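# Unstack one tumbler and stand it upright nearby

## Task

Lift a single tumbler from the pile of 4 loose ones and set it down on the table standing on its base with the opening facing up, placed no closer to the pile than one tumbler's diameter. The remaining 3 must stay piled, openings facing down, in their original spot. It only counts if everything stays put without the robot holding it. Afterwards release the tumbler and pull the hands away.

## Robot and tools

Robot: two arms, left_arm and right_arm, each ending in an identical five-finger right hand (not mirrored, so hand axes and numbers mean the same on both). Each arm tracks a hand point that sits 0.05 m in front of the palm, where index pad and thumb tip meet in a pinch. Hand point axes: +z runs along straightened fingers (fingertips about 0.06-0.07 m past the point), +y leaves the palm, +x crosses the palm from thumb toward little finger. A wrist bracket on the little-finger side sticks out 0.03 m beyond the point along +y and can strike objects.

World frame (used in results): origin on the tabletop midway between the arms, +z up, +x out over the table, left_arm on the +y side. Positions in metres, orientation as quaternion wxyz.

The 28-number row: one flat list covering both arms, left first. Per arm 14 values, all in [-1, 1]: dx, dy, dz, rx, ry, rz, then little, ring, middle, index, thumb_bend, thumb_turn, force_limit, speed. The first six are an offset, not a pose: a displacement of the hand point measured from its pose in the most recent result that showed it (or from its current pose if no such result exists yet in the scene, or for later calls within one reply), expressed in the hand point's own axes. Scale: 1.0 equals 0.6 m of translation or 180 degrees of rotation; rx, ry, rz form a single rotation vector. Zeros mean return to that reference pose, not hold still. Finger values are targets: +1 straight/open, -1 fully curled. thumb_bend +1 straight, -1 bent; thumb_turn +1 beside palm, -1 across in front of it. A pinch is roughly index -0.22, thumb_bend -0.75, thumb_turn -0.57. force_limit maps -1..+1 to about 0..10 N at the fingertip (0..15 N for both thumb motors) and only stops closing motion. speed maps -1..+1 to near zero..full (full travel 0.6 s); close at -0.9 or slower for a gentle grip. Hand values are never optional: to keep a hand unchanged resend its last eight numbers, or before any were sent, its hand_measured six plus hand_force_limit and hand_speed. For wrapping a tumbler, turn the thumb in front of the palm first; the hand can enclose objects 0.035-0.08 m wide, object lying across the palm on the wrist side of the point.

Tools:
execute_actions {actions, pictures}. actions is empty (just report state), or one item: {rows, steps} where rows holds 1-15 rows of 28 numbers and steps is up to 15 control steps of 1/30 s (each row used for one step, last row repeated), or {steps} alone, a pause of up to 300 steps counted from the previous result. A rejected call moves nothing. Every row is measured from the same reference pose, not chained. Per step the commanded pose is clipped to within 100 mm and 16 degrees of the measured one, so large offsets need several calls.
move {target, speed, stop_force}. target is one 28-number row as above; each hand point travels a straight line toward its offset goal, both arms finishing together, over 0.5-10 s. speed is path top speed in m/s, 0.002-0.5 (default 0.25; rotation up to twice that in rad/s). stop_force (13-80 N, shared by both arms) ends an arm's path when its wrist sensor feels that much added resistance; the arm then backs up two steps and holds. Use it with slow speeds when approaching contact, not when the hand rotates during the move, and omit it when lifting off something being pressed. Paths ignore obstacles and the other arm.
wait {seconds}: 0-10 s, sends nothing.
zoom_image {camera, region}: camera one of cam_head_left, cam_head_right, cam_high, cam_left_wrist, cam_right_wrist; region [x0, y0, x1, y1] in pixels, at most 504x504.
show_instructions: shows the reference pages.


Results: a state line per arm with hand point pose and velocities; Wrist force and Wrist torque per arm in the hand's axes (noisy, offset up to ~5.5 N, saturates near 100 N); hand_measured, hand_stopped_by (moving, target, force, stalled, fault), hand_load_n (positive when pushed open; near zero means nothing gripped), hand_force_limit, hand_speed; a Hand target line showing where each arm is being driven. HELD marks steps not sent; a pose unreachable line means a clearance check altered that arm's command. A move adds a move: line with each arm's ending (done, off_target, moving, held, contact, fault) and limits (paced = pose clipped; held = some steps blocked, after which the arm may jump fast).

Cautions: arms are stiff, so commanding even slightly into a firm surface can trigger a fault stop (contact torque over the joint load limit, or 150 N on any part), freezing that arm for 10 s. Faster contact hits harder. Never let the arms strike or press on each other, including fingers and brackets. Do not drop, slam, or knock anything off the table. Long holding heats motors; at 85 °C the arm brakes until cooled. The simulation keeps running while you compose replies. A loose object may occasionally be nudged by outside pushes.

Each tool is called after ">>>" in YAML: its name, and indented under it one key for each argument.

Reference images:

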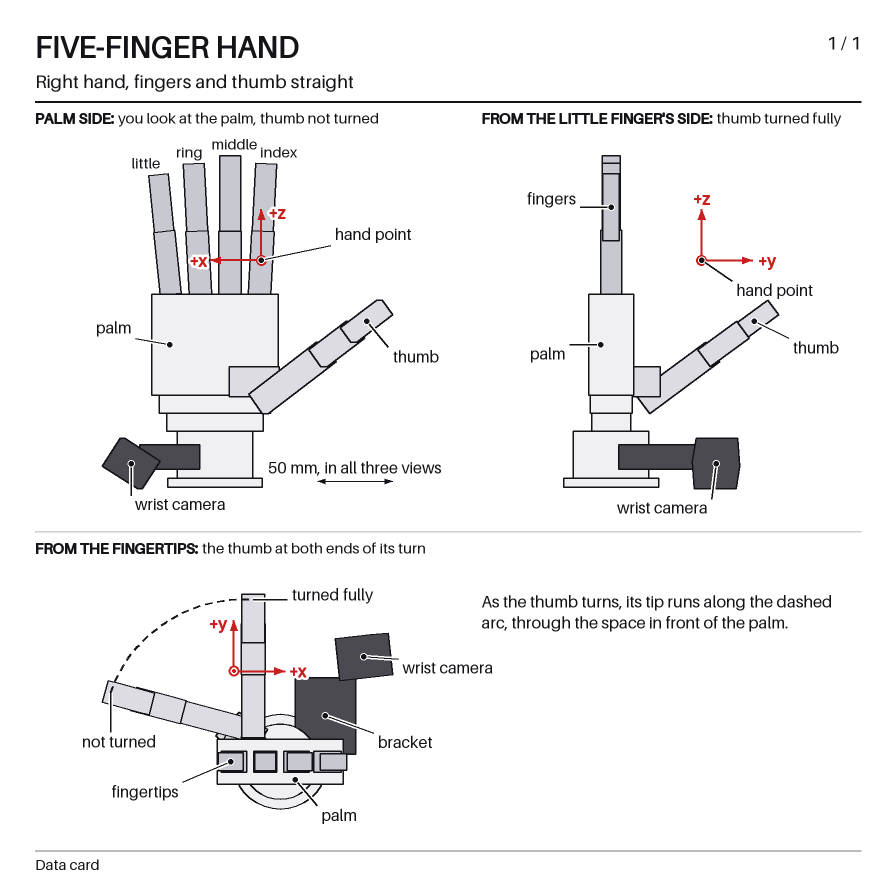

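## Session

>>> execute_actions:
  actions: []

Scene clock: 0.00 s of 6600.00 s.
left_arm: end_effector_position=(+0.1360, +1.1482, +0.6160) hand_measured=(+1.000, +1.000, +1.000, +1.000, +1.000, +1.000) hand_load_n=(+0.0, +0.0, +0.0, +0.0, +0.0, +0.0) hand_stopped_by=(target, target, target, target, target, target) hand_force_limit=0.00 hand_speed=-0.80 end_effector_quat_wxyz=(+0.068, -0.559, +0.826, +0.024) end_effector_velocity=(+0.001, +0.000, -0.001) end_effector_angular_velocity=(-0.001, +0.002, -0.002) | right_arm: end_effector_position=(+0.2627, -1.0576, +0.6812) hand_measured=(+1.000, +1.000, +1.000, +1.000, +1.000, +1.000) hand_load_n=(+0.0, +0.0, +0.0, +0.0, +0.0, +0.0) hand_stopped_by=(target, target, target, target, target, target) hand_force_limit=0.00 hand_speed=-0.80 end_effector_quat_wxyz=(+0.055, +0.714, +0.698, +0.012) end_effector_velocity=(-0.000, -0.000, +0.000) end_effector_angular_velocity=(-0.001, -0.000, -0.002)
Joint positions: left_arm=[ 1.168 -1.62   1.439  1.608  1.588 -1.711] | right_arm=[-1.913 -1.61   1.341  1.793  1.468 -1.71 ]
Joint velocities: left_arm=[-0.002  0.001  0.001 -0.    -0.001  0.   ] | right_arm=[-0.     0.    -0.001 -0.    -0.     0.002]
Motor temperatures (°C, as the motors report them): left_arm=[24 23 22 31 30 29] | right_arm=[24 24 23 26 27 33]
Wrist force (N, on the end effector, along its own x y z axes, offset not removed): no reading
Wrist torque (N m, same axes, about the end effector's origin, offset not removed): no reading
Hand target (left_arm): +0.136, +1.148, +0.616; +0.068, -0.559, +0.826, +0.024
Hand target (right_arm): +0.263, -1.058, +0.681; +0.055, +0.714, +0.698, +0.012

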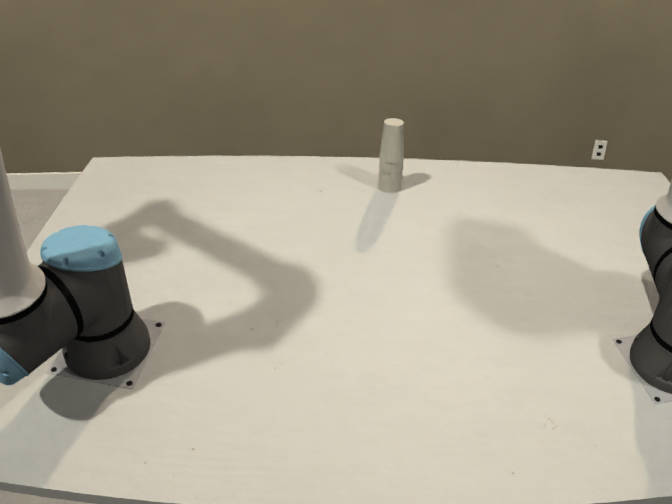

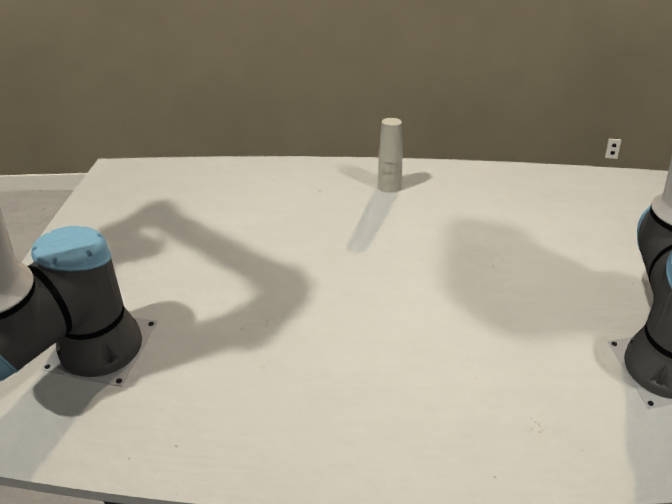

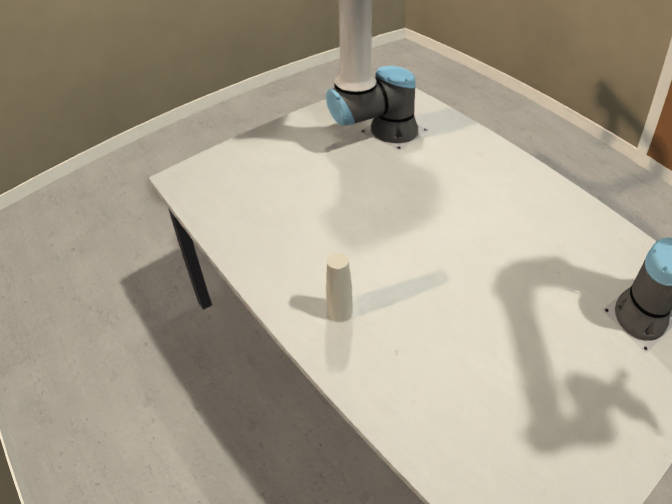

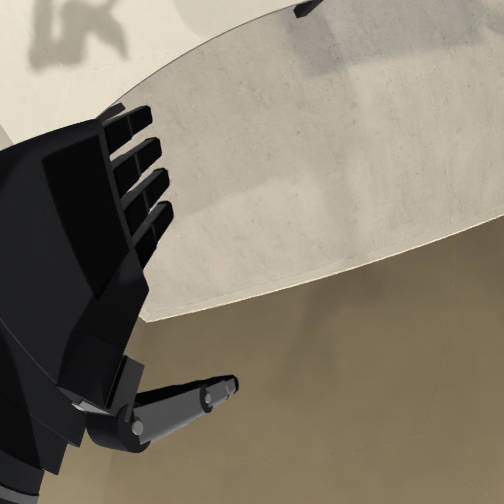

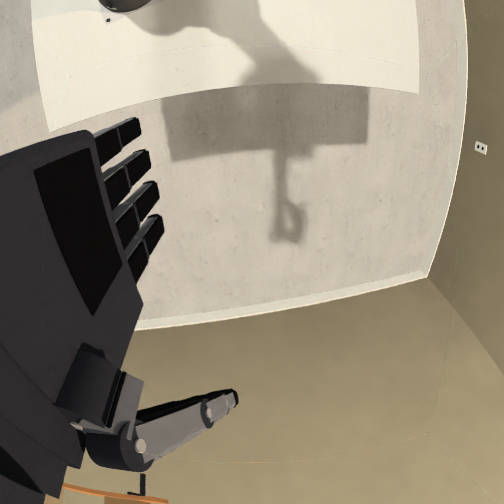

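>>> move:
  target: [0.477,-0.70,0.295,0.676,-0.10,0.59,1,1,1,1,1,-1,0,0.5,0,0,0,0,0,0,1,1,1,1,1,1,0,-0.8]
  speed: 0.4

Scene clock: 17.80 s of 6600.00 s.
left_arm: end_effector_position=(+0.2406, +1.0076, +0.5469) hand_measured=(+1.000, +1.000, +1.000, +1.000, +1.000, -1.000) hand_load_n=(+0.0, +0.0, +0.0, +0.0, +0.0, +0.0) hand_stopped_by=(target, target, target, target, target, target) hand_force_limit=0.00 hand_speed=0.50 end_effector_quat_wxyz=(+0.297, -0.214, +0.904, -0.220) end_effector_velocity=(-0.000, -0.000, -0.001) end_effector_angular_velocity=(-0.002, +0.002, +0.000) | right_arm: end_effector_position=(+0.2627, -1.0576, +0.6812) hand_measured=(+1.000, +1.000, +1.000, +1.000, +1.000, +1.000) hand_load_n=(+0.0, +0.0, +0.0, +0.0, +0.0, +0.0) hand_stopped_by=(target, target, target, target, target, target) hand_force_limit=0.00 hand_speed=-0.80 end_effector_quat_wxyz=(+0.055, +0.714, +0.698, +0.012) end_effector_velocity=(+0.000, +0.000, +0.000) end_effector_angular_velocity=(-0.000, +0.001, +0.001)
Joint positions: left_arm=[ 1.329 -1.727  1.783  1.556  2.327 -0.809] | right_arm=[-1.913 -1.61   1.341  1.793  1.468 -1.71 ]
Joint velocities: left_arm=[-0.     0.     0.001  0.    -0.001 -0.001] | right_arm=[ 0.    -0.    -0.     0.     0.    -0.001]
Motor temperatures (°C, as the motors report them): left_arm=[24 23 22 31 30 29] | right_arm=[24 24 23 26 27 33]
Wrist force (N, on the end effector, along its own x y z axes, offset not removed): left_arm=[-0.6 -3.3 -0.7] | right_arm=[2.2 -2.4 -5.9]
Wrist torque (N m, same axes, about the end effector's origin, offset not removed): left_arm=[-0.25 0.04 -0.14] | right_arm=[0.47 -0.03 -0.24]
Hand target (left_arm): +0.241, +1.008, +0.547; +0.297, -0.214, +0.904, -0.220
Hand target (right_arm): +0.263, -1.058, +0.681; +0.055, +0.714, +0.698, +0.012
Off the commanded pose (left_arm): 0.350 m, 106 deg; position and orientation clipped at the last step of the last action.
Off the commanded pose (right_arm): 0.000 m, 0 deg.
After step 90, 10.87 s passed at rest.
move: held (left_arm); limits=paced,held; held on 73 of 118 steps (left_arm), including the last (left_arm)
pose unreachable (left arm): on one or more control steps of this call this arm could not follow its commanded pose, so it was not sent that pose on those steps. On the call's last step it was still not sent that pose. It may still have moved: this result reports where it is.
cause: the commanded pose would bring two parts of the arm too close to each other (joints 4 (wrist 1) to 6 (wrist 3) lie between them).
camera_calibration (this result's frames):
cam_left_wrist: T_world_to_cam=[[-0.186753, 0.839316, -0.510561, -0.520052], [0.243286, 0.543028, 0.803699, -1.05191], [0.951806, 0.0258811, -0.305606, 0.0464544], [0, 0, 0, 1]] pos_world=[0.114578, 1.0065, 0.594099]
cam_right_wrist: T_world_to_cam=[[0.986047, -0.0923825, 0.138479, -0.462662], [-0.155569, -0.807435, 0.569075, -1.20285], [0.0592405, -0.582678, -0.810541, 0.0563056], [0, 0, 0, 1]] pos_world=[0.265746, -0.981155, 0.794217]

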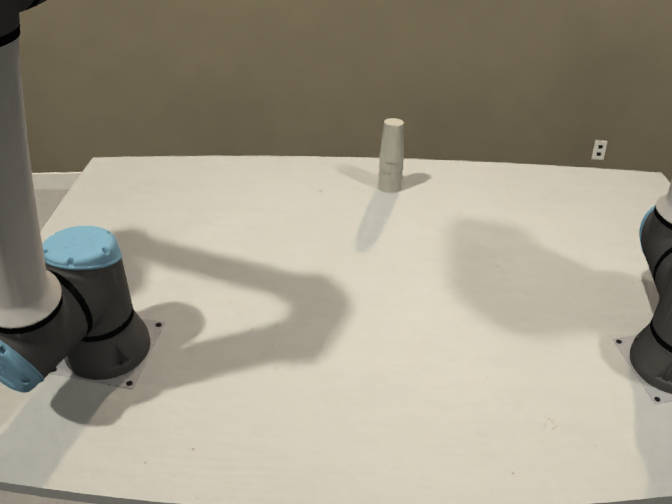

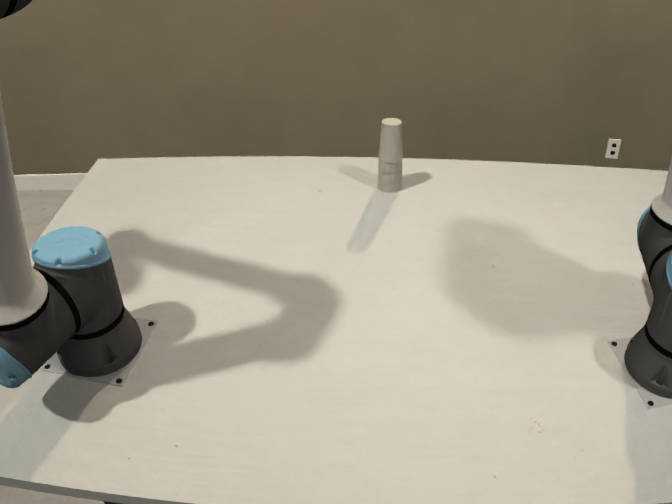

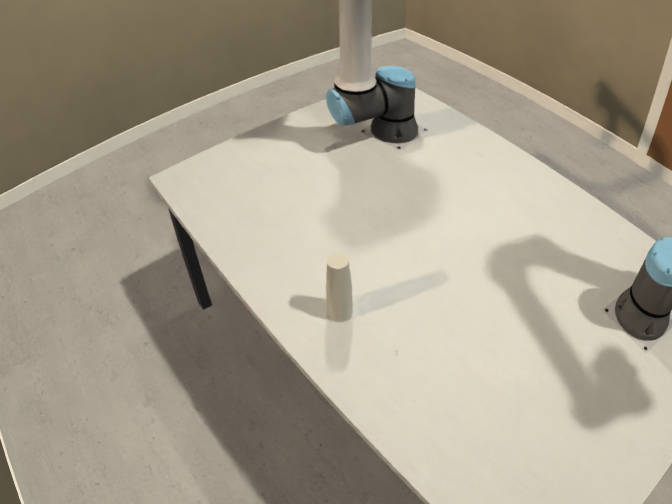

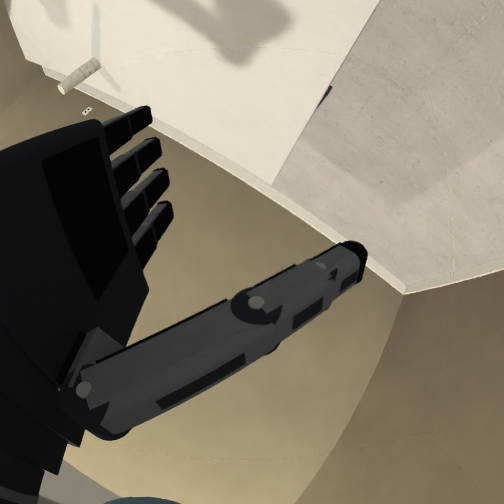

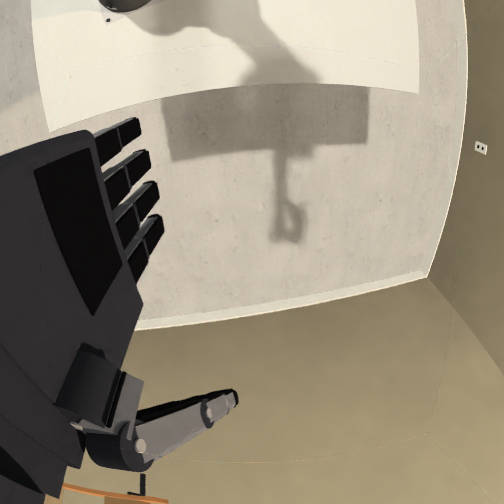

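>>> move:
  target: [0.315,-0.54,0.543,-0.062,0.249,0.377,1,1,1,1,1,-1,0,0.5,0,0,0,0,0,0,1,1,1,1,1,1,0,-0.8]
  speed: 0.4

>>> move:
  target: [-0.5,-0.1,0.2,0,-0.5,0,1,1,1,1,1,-1,0,0.5,0,0,0,0,0,0,1,1,1,1,1,1,0,-0.8]
  speed: 0.4

Scene clock: 33.70 s of 6600.00 s.
left_arm: end_effector_position=(+0.3360, +0.7102, +0.4405) hand_measured=(+1.000, +1.000, +1.000, +1.000, +1.000, -1.000) hand_load_n=(+0.0, +0.0, +0.0, +0.0, +0.0, +0.0) hand_stopped_by=(target, target, target, target, target, target) hand_force_limit=0.00 hand_speed=0.50 end_effector_quat_wxyz=(+0.113, +0.303, +0.930, -0.173) end_effector_velocity=(+0.013, -0.033, -0.010) end_effector_angular_velocity=(+0.018, +0.030, -0.105) | right_arm: end_effector_position=(+0.2627, -1.0576, +0.6812) hand_measured=(+1.000, +1.000, +1.000, +1.000, +1.000, +1.000) hand_load_n=(+0.0, +0.0, +0.0, +0.0, +0.0, +0.0) hand_stopped_by=(target, target, target, target, target, target) hand_force_limit=0.00 hand_speed=-0.80 end_effector_quat_wxyz=(+0.055, +0.714, +0.698, +0.012) end_effector_velocity=(-0.000, +0.000, -0.000) end_effector_angular_velocity=(+0.000, +0.000, -0.001)
Joint positions: left_arm=[ 0.047 -2.121  2.113  1.435  1.962 -1.04 ] | right_arm=[-1.913 -1.61   1.341  1.793  1.468 -1.71 ]
Joint velocities: left_arm=[-0.193 -0.006  0.011 -0.009 -0.028 -0.092] | right_arm=[-0.    -0.     0.     0.     0.     0.001]
Motor temperatures (°C, as the motors report them): left_arm=[24 23 22 31 30 29] | right_arm=[24 24 23 26 27 33]
Wrist force (N, on the end effector, along its own x y z axes, offset not removed): left_arm=[-0.7 -0.4 -3.4] | right_arm=[0.8 2.5 0.5]
Wrist torque (N m, same axes, about the end effector's origin, offset not removed): left_arm=[0.44 0.22 0.08] | right_arm=[0.47 0.08 -0.18]
Hand target (left_arm): +0.338, +0.705, +0.439; +0.109, +0.310, +0.928, -0.173
Hand target (right_arm): +0.263, -1.058, +0.681; +0.055, +0.714, +0.698, +0.012
Off the commanded pose (left_arm): 0.167 m, 25 deg; position and orientation clipped at the last step of the last action.
Off the commanded pose (right_arm): 0.000 m, 0 deg.
After step 90, 5.93 s passed at rest.
move: moving (left_arm; no rest 5 s after the path's end); limits=paced
camera_calibration (this result's frames):
cam_left_wrist: T_world_to_cam=[[0.661501, 0.705726, -0.253707, -0.610233], [0.557546, -0.236544, 0.795732, -0.37654], [0.501556, -0.667831, -0.549949, 0.682396], [0, 0, 0, 1]] pos_world=[0.271349, 0.797315, 0.520087]
cam_right_wrist: T_world_to_cam=[[0.986047, -0.0923824, 0.138479, -0.462662], [-0.155569, -0.807435, 0.569075, -1.20285], [0.0592406, -0.582678, -0.810541, 0.0563057], [0, 0, 0, 1]] pos_world=[0.265746, -0.981154, 0.794217]

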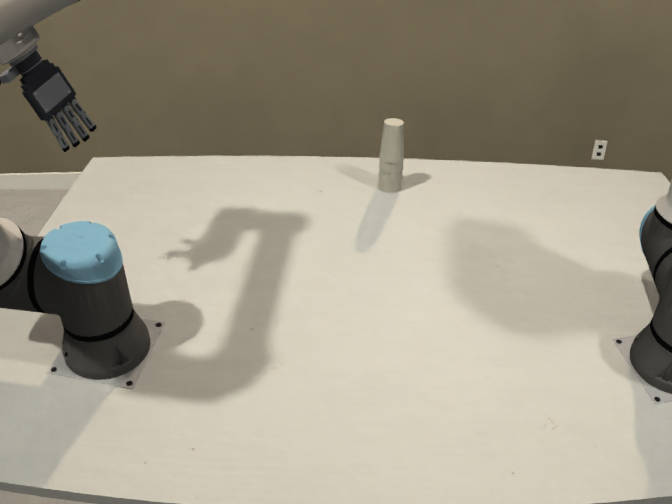

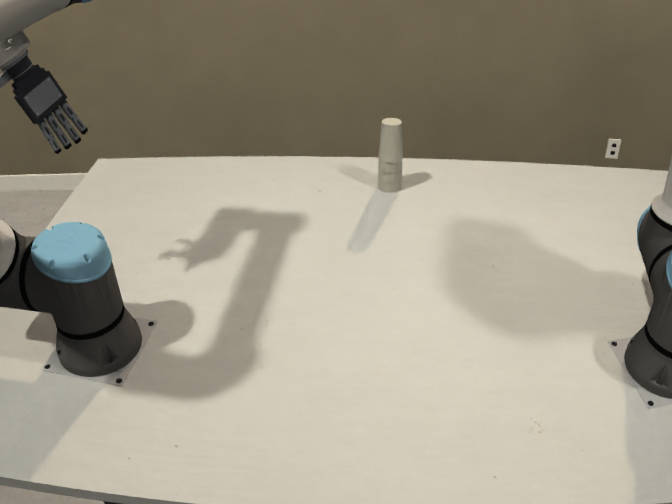

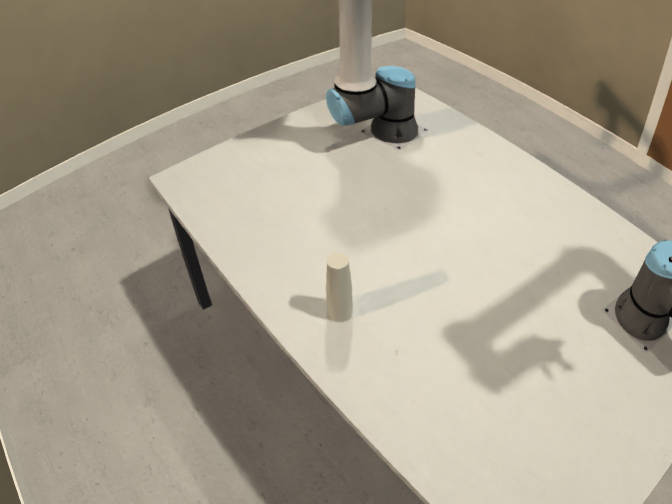

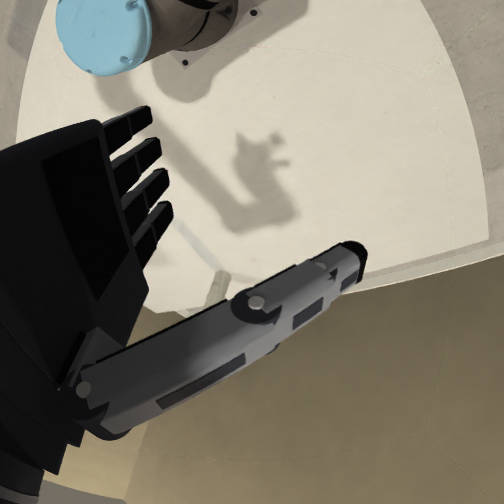

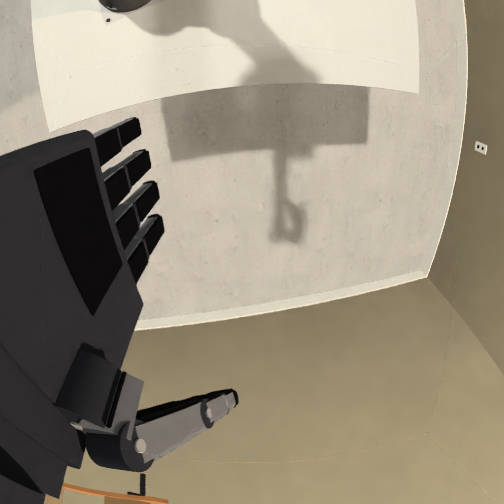

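Scene clock: 43.87 s of 6600.00 s.
left_arm: end_effector_position=(+0.5311, +0.3709, +0.3714) hand_measured=(+1.000, +1.000, +1.000, +1.000, +1.000, -1.000) hand_load_n=(+0.0, +0.0, +0.0, +0.0, +0.0, +0.0) hand_stopped_by=(target, target, target, target, target, target) hand_force_limit=0.00 hand_speed=0.50 end_effector_quat_wxyz=(+0.516, +0.268, +0.730, -0.360) end_effector_velocity=(+0.007, -0.006, -0.003) end_effector_angular_velocity=(-0.113, -0.112, +0.057) | right_arm: end_effector_position=(+0.2627, -1.0576, +0.6812) hand_measured=(+1.000, +1.000, +1.000, +1.000, +1.000, +1.000) hand_load_n=(+0.0, +0.0, +0.0, +0.0, +0.0, +0.0) hand_stopped_by=(target, target, target, target, target, target) hand_force_limit=0.00 hand_speed=-0.80 end_effector_quat_wxyz=(+0.055, +0.714, +0.698, +0.012) end_effector_velocity=(-0.000, +0.000, -0.000) end_effector_angular_velocity=(+0.000, +0.001, -0.002)
Joint positions: left_arm=[-1.029 -2.226  2.467 -0.028  1.389 -1.868] | right_arm=[-1.913 -1.61   1.341  1.793  1.468 -1.71 ]
Joint velocities: left_arm=[-0.083 -0.033  0.086 -0.206 -0.149  0.025] | right_arm=[-0.    -0.     0.    -0.     0.001  0.002]
Motor temperatures (°C, as the motors report them): left_arm=[24 23 22 31 30 29] | right_arm=[24 24 23 26 27 33]
Wrist force (N, on the end effector, along its own x y z axes, offset not removed): left_arm=[-2.7 -4.7 -0.6] | right_arm=[0.6 2.6 -5.9]
Wrist torque (N m, same axes, about the end effector's origin, offset not removed): left_arm=[-0.41 0.27 -0.19] | right_arm=[1.03 0.37 -0.12]
Hand target (left_arm): +0.532, +0.370, +0.371; +0.526, +0.263, +0.723, -0.362
Hand target (right_arm): +0.263, -1.058, +0.681; +0.055, +0.714, +0.698, +0.012
Off the commanded pose (left_arm): 0.013 m, 26 deg; orientation clipped at the last step of the last action.
Off the commanded pose (right_arm): 0.000 m, 0 deg.
move: moving (left_arm; no rest 5 s after the path's end); limits=paced
The robot had not come to rest in time, so this move's path started while it was still moving.
camera_calibration (this result's frames):
cam_left_wrist: T_world_to_cam=[[0.798674, 0.572224, -0.186225, -0.565717], [-0.0914138, 0.421245, 0.902328, -0.449488], [0.59478, -0.703643, 0.388746, -0.0649802], [0, 0, 0, 1]] pos_world=[0.449383, 0.467338, 0.325495]
cam_right_wrist: T_world_to_cam=[[0.986047, -0.0923825, 0.138479, -0.462662], [-0.155569, -0.807435, 0.569075, -1.20285], [0.0592406, -0.582678, -0.810541, 0.0563057], [0, 0, 0, 1]] pos_world=[0.265746, -0.981155, 0.794217]

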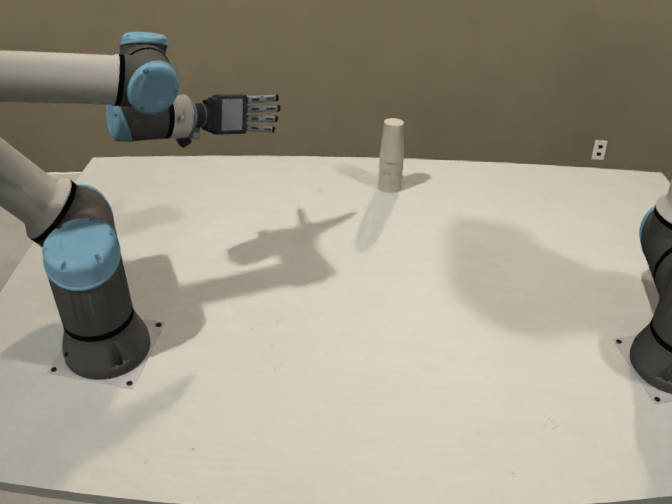

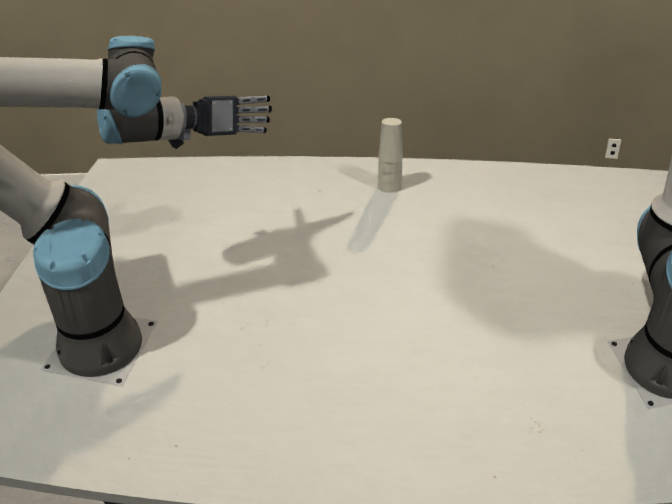

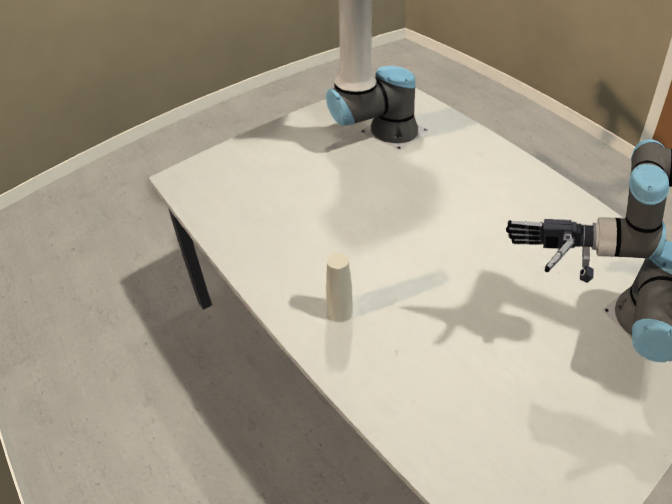

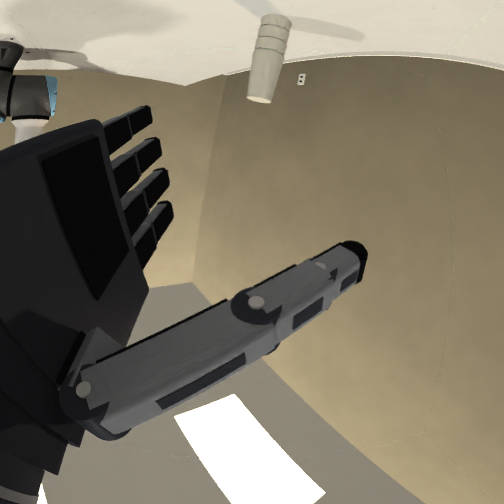

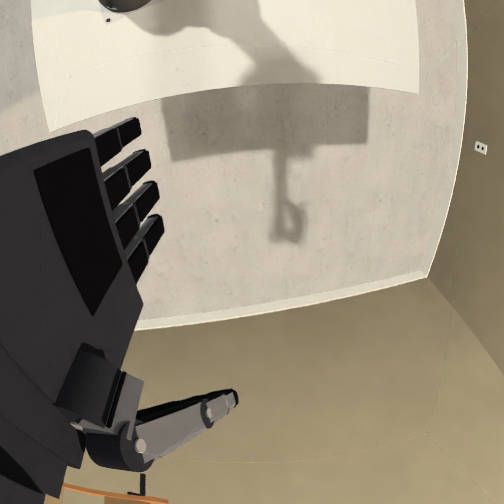

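>>> move:
  target: [0.214,0.024,0.597,0,-0.068,0.08,1,1,1,1,1,-1,0,0.5,0,0,0,0,0,0,1,1,1,1,1,1,0,-0.8]

Scene clock: 53.17 s of 6600.00 s.
left_arm: end_effector_position=(+0.7009, +0.0951, +0.1715) hand_measured=(+1.000, +1.000, +1.000, +1.000, +1.000, -1.000) hand_load_n=(+0.0, +0.0, +0.0, +0.0, +0.0, +0.0) hand_stopped_by=(target, target, target, target, target, target) hand_force_limit=0.00 hand_speed=0.50 end_effector_quat_wxyz=(+0.631, +0.317, +0.631, -0.319) end_effector_velocity=(+0.001, -0.002, -0.001) end_effector_angular_velocity=(+0.001, -0.001, -0.002) | right_arm: end_effector_position=(+0.2627, -1.0576, +0.6812) hand_measured=(+1.000, +1.000, +1.000, +1.000, +1.000, +1.000) hand_load_n=(+0.0, +0.0, +0.0, +0.0, +0.0, +0.0) hand_stopped_by=(target, target, target, target, target, target) hand_force_limit=0.00 hand_speed=-0.80 end_effector_quat_wxyz=(+0.055, +0.714, +0.698, +0.012) end_effector_velocity=(+0.000, +0.000, -0.000) end_effector_angular_velocity=(+0.000, +0.000, -0.001)
Joint positions: left_arm=[-0.947 -1.223  2.274 -1.053  1.439 -1.573] | right_arm=[-1.913 -1.61   1.341  1.793  1.468 -1.71 ]
Joint velocities: left_arm=[ 0.001  0.005 -0.004 -0.     0.003  0.001] | right_arm=[ 0.001  0.     0.    -0.     0.     0.001]
Motor temperatures (°C, as the motors report them): left_arm=[24 23 22 31 30 29] | right_arm=[24 24 23 26 27 33]
Wrist force (N, on the end effector, along its own x y z axes, offset not removed): left_arm=[-1.0 -2.7 -1.0] | right_arm=[-1.3 -5.2 -3.2]
Wrist torque (N m, same axes, about the end effector's origin, offset not removed): left_arm=[-0.11 0.04 0.03] | right_arm=[-0.37 0.61 -0.46]
Hand target (left_arm): +0.701, +0.095, +0.171; +0.631, +0.317, +0.631, -0.319
Hand target (right_arm): +0.263, -1.058, +0.681; +0.055, +0.714, +0.698, +0.012
Off the commanded pose (left_arm): 0.000 m, 0 deg.
Off the commanded pose (right_arm): 0.000 m, 0 deg.
After step 110, 3.50 s passed at rest.
move: done
camera_calibration (this result's frames):
cam_left_wrist: T_world_to_cam=[[0.817453, 0.571799, 0.0694025, -0.637703], [-0.377108, 0.440215, 0.814862, 0.0760247], [0.435385, -0.692284, 0.575485, -0.203689], [0, 0, 0, 1]] pos_world=[0.638645, 0.19016, 0.0995284]
cam_right_wrist: T_world_to_cam=[[0.986047, -0.0923824, 0.138479, -0.462662], [-0.155569, -0.807435, 0.569075, -1.20285], [0.0592406, -0.582678, -0.810541, 0.0563056], [0, 0, 0, 1]] pos_world=[0.265746, -0.981154, 0.794217]

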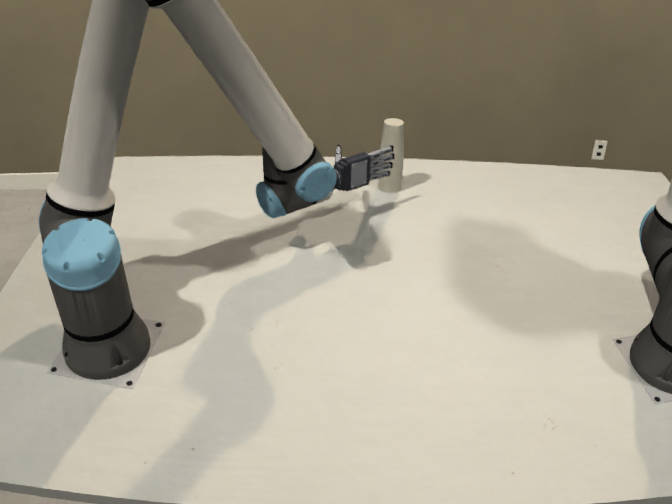

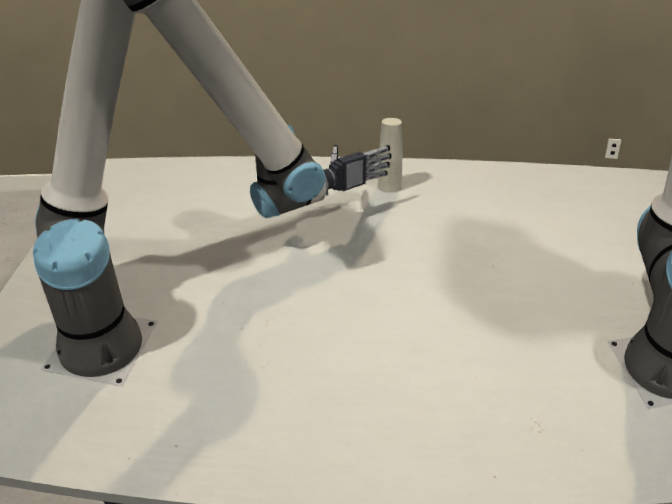

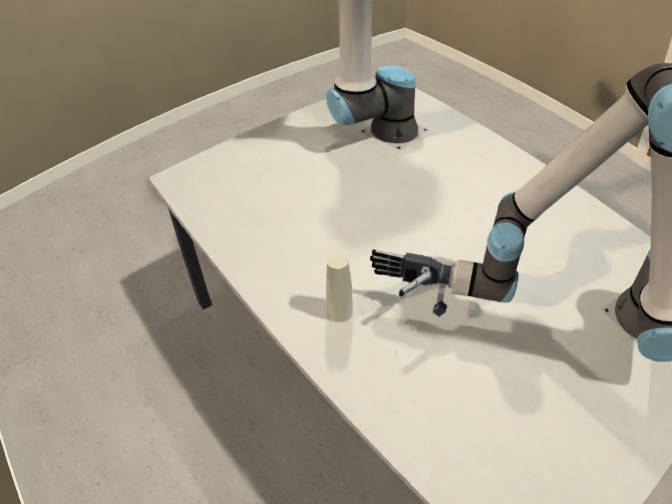

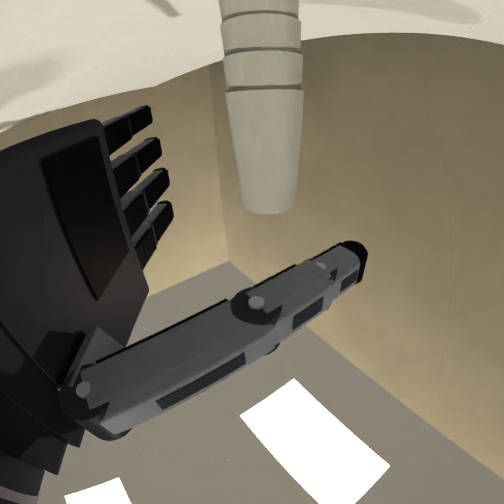

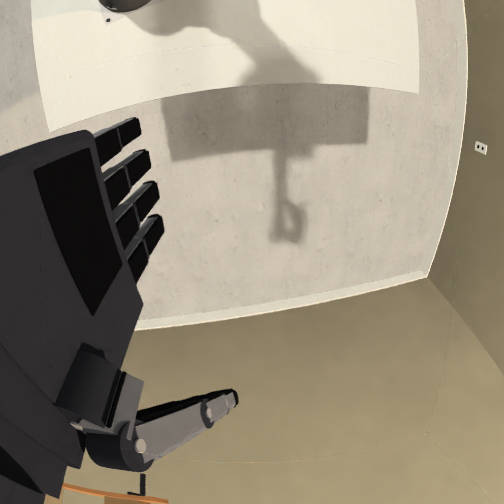

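>>> move:
  target: [-0.03,0,0.205,0,0,0,1,1,1,1,1,-1,0,0.5,0,0,0,0,0,0,1,1,1,1,1,1,0,-0.8]
  speed: 0.08

Scene clock: 61.57 s of 6600.00 s.
left_arm: end_effector_position=(+0.7741, -0.0035, +0.1896) hand_measured=(+1.000, +1.000, +1.000, +1.000, +1.000, -1.000) hand_load_n=(+0.0, +0.0, +0.0, +0.0, +0.0, +0.0) hand_stopped_by=(target, target, target, target, target, target) hand_force_limit=0.00 hand_speed=0.50 end_effector_quat_wxyz=(+0.631, +0.317, +0.631, -0.319) end_effector_velocity=(-0.001, -0.002, -0.001) end_effector_angular_velocity=(+0.002, +0.001, -0.003) | right_arm: end_effector_position=(+0.2627, -1.0576, +0.6812) hand_measured=(+1.000, +1.000, +1.000, +1.000, +1.000, +1.000) hand_load_n=(+0.0, +0.0, +0.0, +0.0, +0.0, +0.0) hand_stopped_by=(target, target, target, target, target, target) hand_force_limit=0.00 hand_speed=-0.80 end_effector_quat_wxyz=(+0.055, +0.714, +0.698, +0.012) end_effector_velocity=(+0.000, -0.000, -0.000) end_effector_angular_velocity=(-0.000, -0.001, +0.000)
Joint positions: left_arm=[-0.921 -1.115  2.028 -0.915  1.465 -1.573] | right_arm=[-1.913 -1.61   1.341  1.793  1.468 -1.71 ]
Joint velocities: left_arm=[-0.001  0.002 -0.002  0.002  0.002  0.   ] | right_arm=[-0.    -0.     0.    -0.    -0.001 -0.001]
Motor temperatures (°C, as the motors report them): left_arm=[24 23 22 31 30 29] | right_arm=[24 24 23 26 27 33]
Wrist force (N, on the end effector, along its own x y z axes, offset not removed): left_arm=[-3.4 -2.1 -2.1] | right_arm=[-0.9 0.2 -2.5]
Wrist torque (N m, same axes, about the end effector's origin, offset not removed): left_arm=[0.03 0.46 -0.23] | right_arm=[0.42 0.55 -0.16]
Hand target (left_arm): +0.774, -0.004, +0.190; +0.631, +0.317, +0.631, -0.319
Hand target (right_arm): +0.263, -1.058, +0.681; +0.055, +0.714, +0.698, +0.012
Off the commanded pose (left_arm): 0.000 m, 0 deg.
Off the commanded pose (right_arm): 0.000 m, 0 deg.
After step 90, 3.37 s passed at rest.
move: done
camera_calibration (this result's frames):
cam_left_wrist: T_world_to_cam=[[0.81745, 0.571801, 0.0694126, -0.642398], [-0.37712, 0.440216, 0.814856, 0.132316], [0.435379, -0.692281, 0.575492, -0.314163], [0, 0, 0, 1]] pos_world=[0.711808, 0.0915873, 0.117571]
cam_right_wrist: T_world_to_cam=[[0.986047, -0.0923825, 0.138479, -0.462662], [-0.155569, -0.807435, 0.569075, -1.20285], [0.0592404, -0.582678, -0.810541, 0.0563056], [0, 0, 0, 1]] pos_world=[0.265746, -0.981154, 0.794217]

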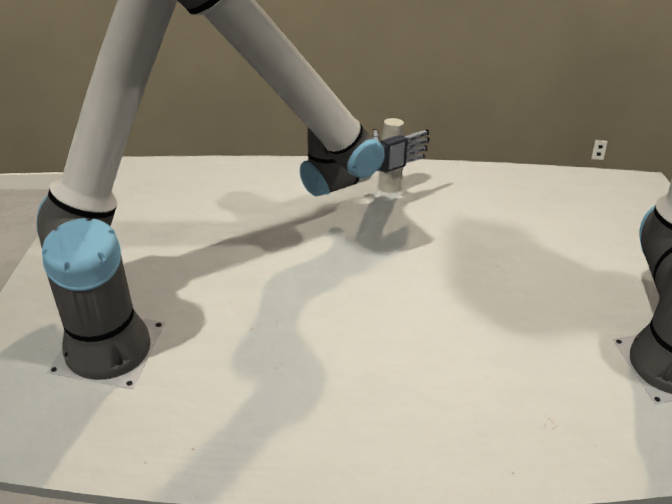

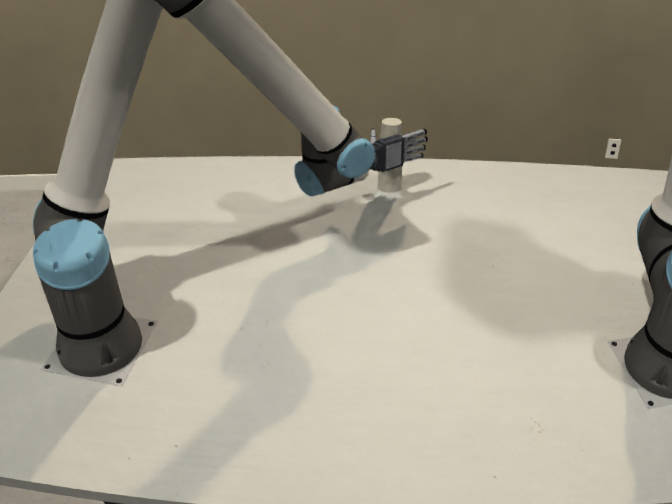

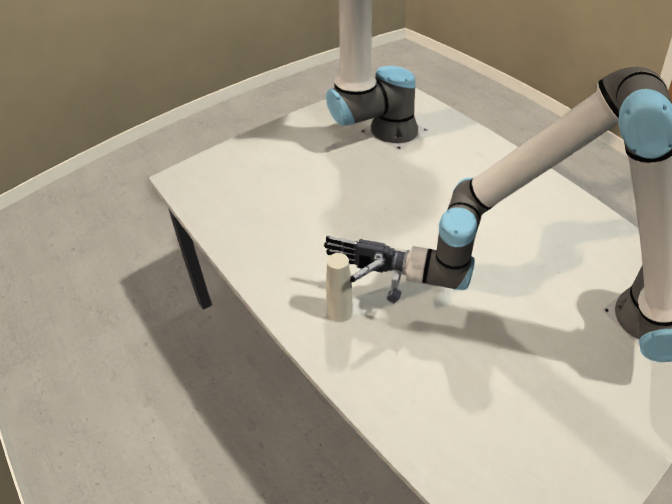

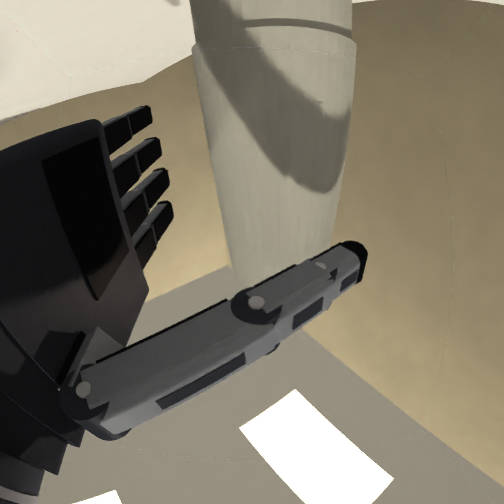

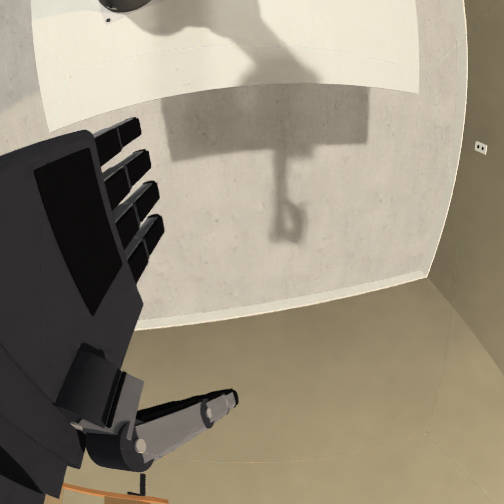

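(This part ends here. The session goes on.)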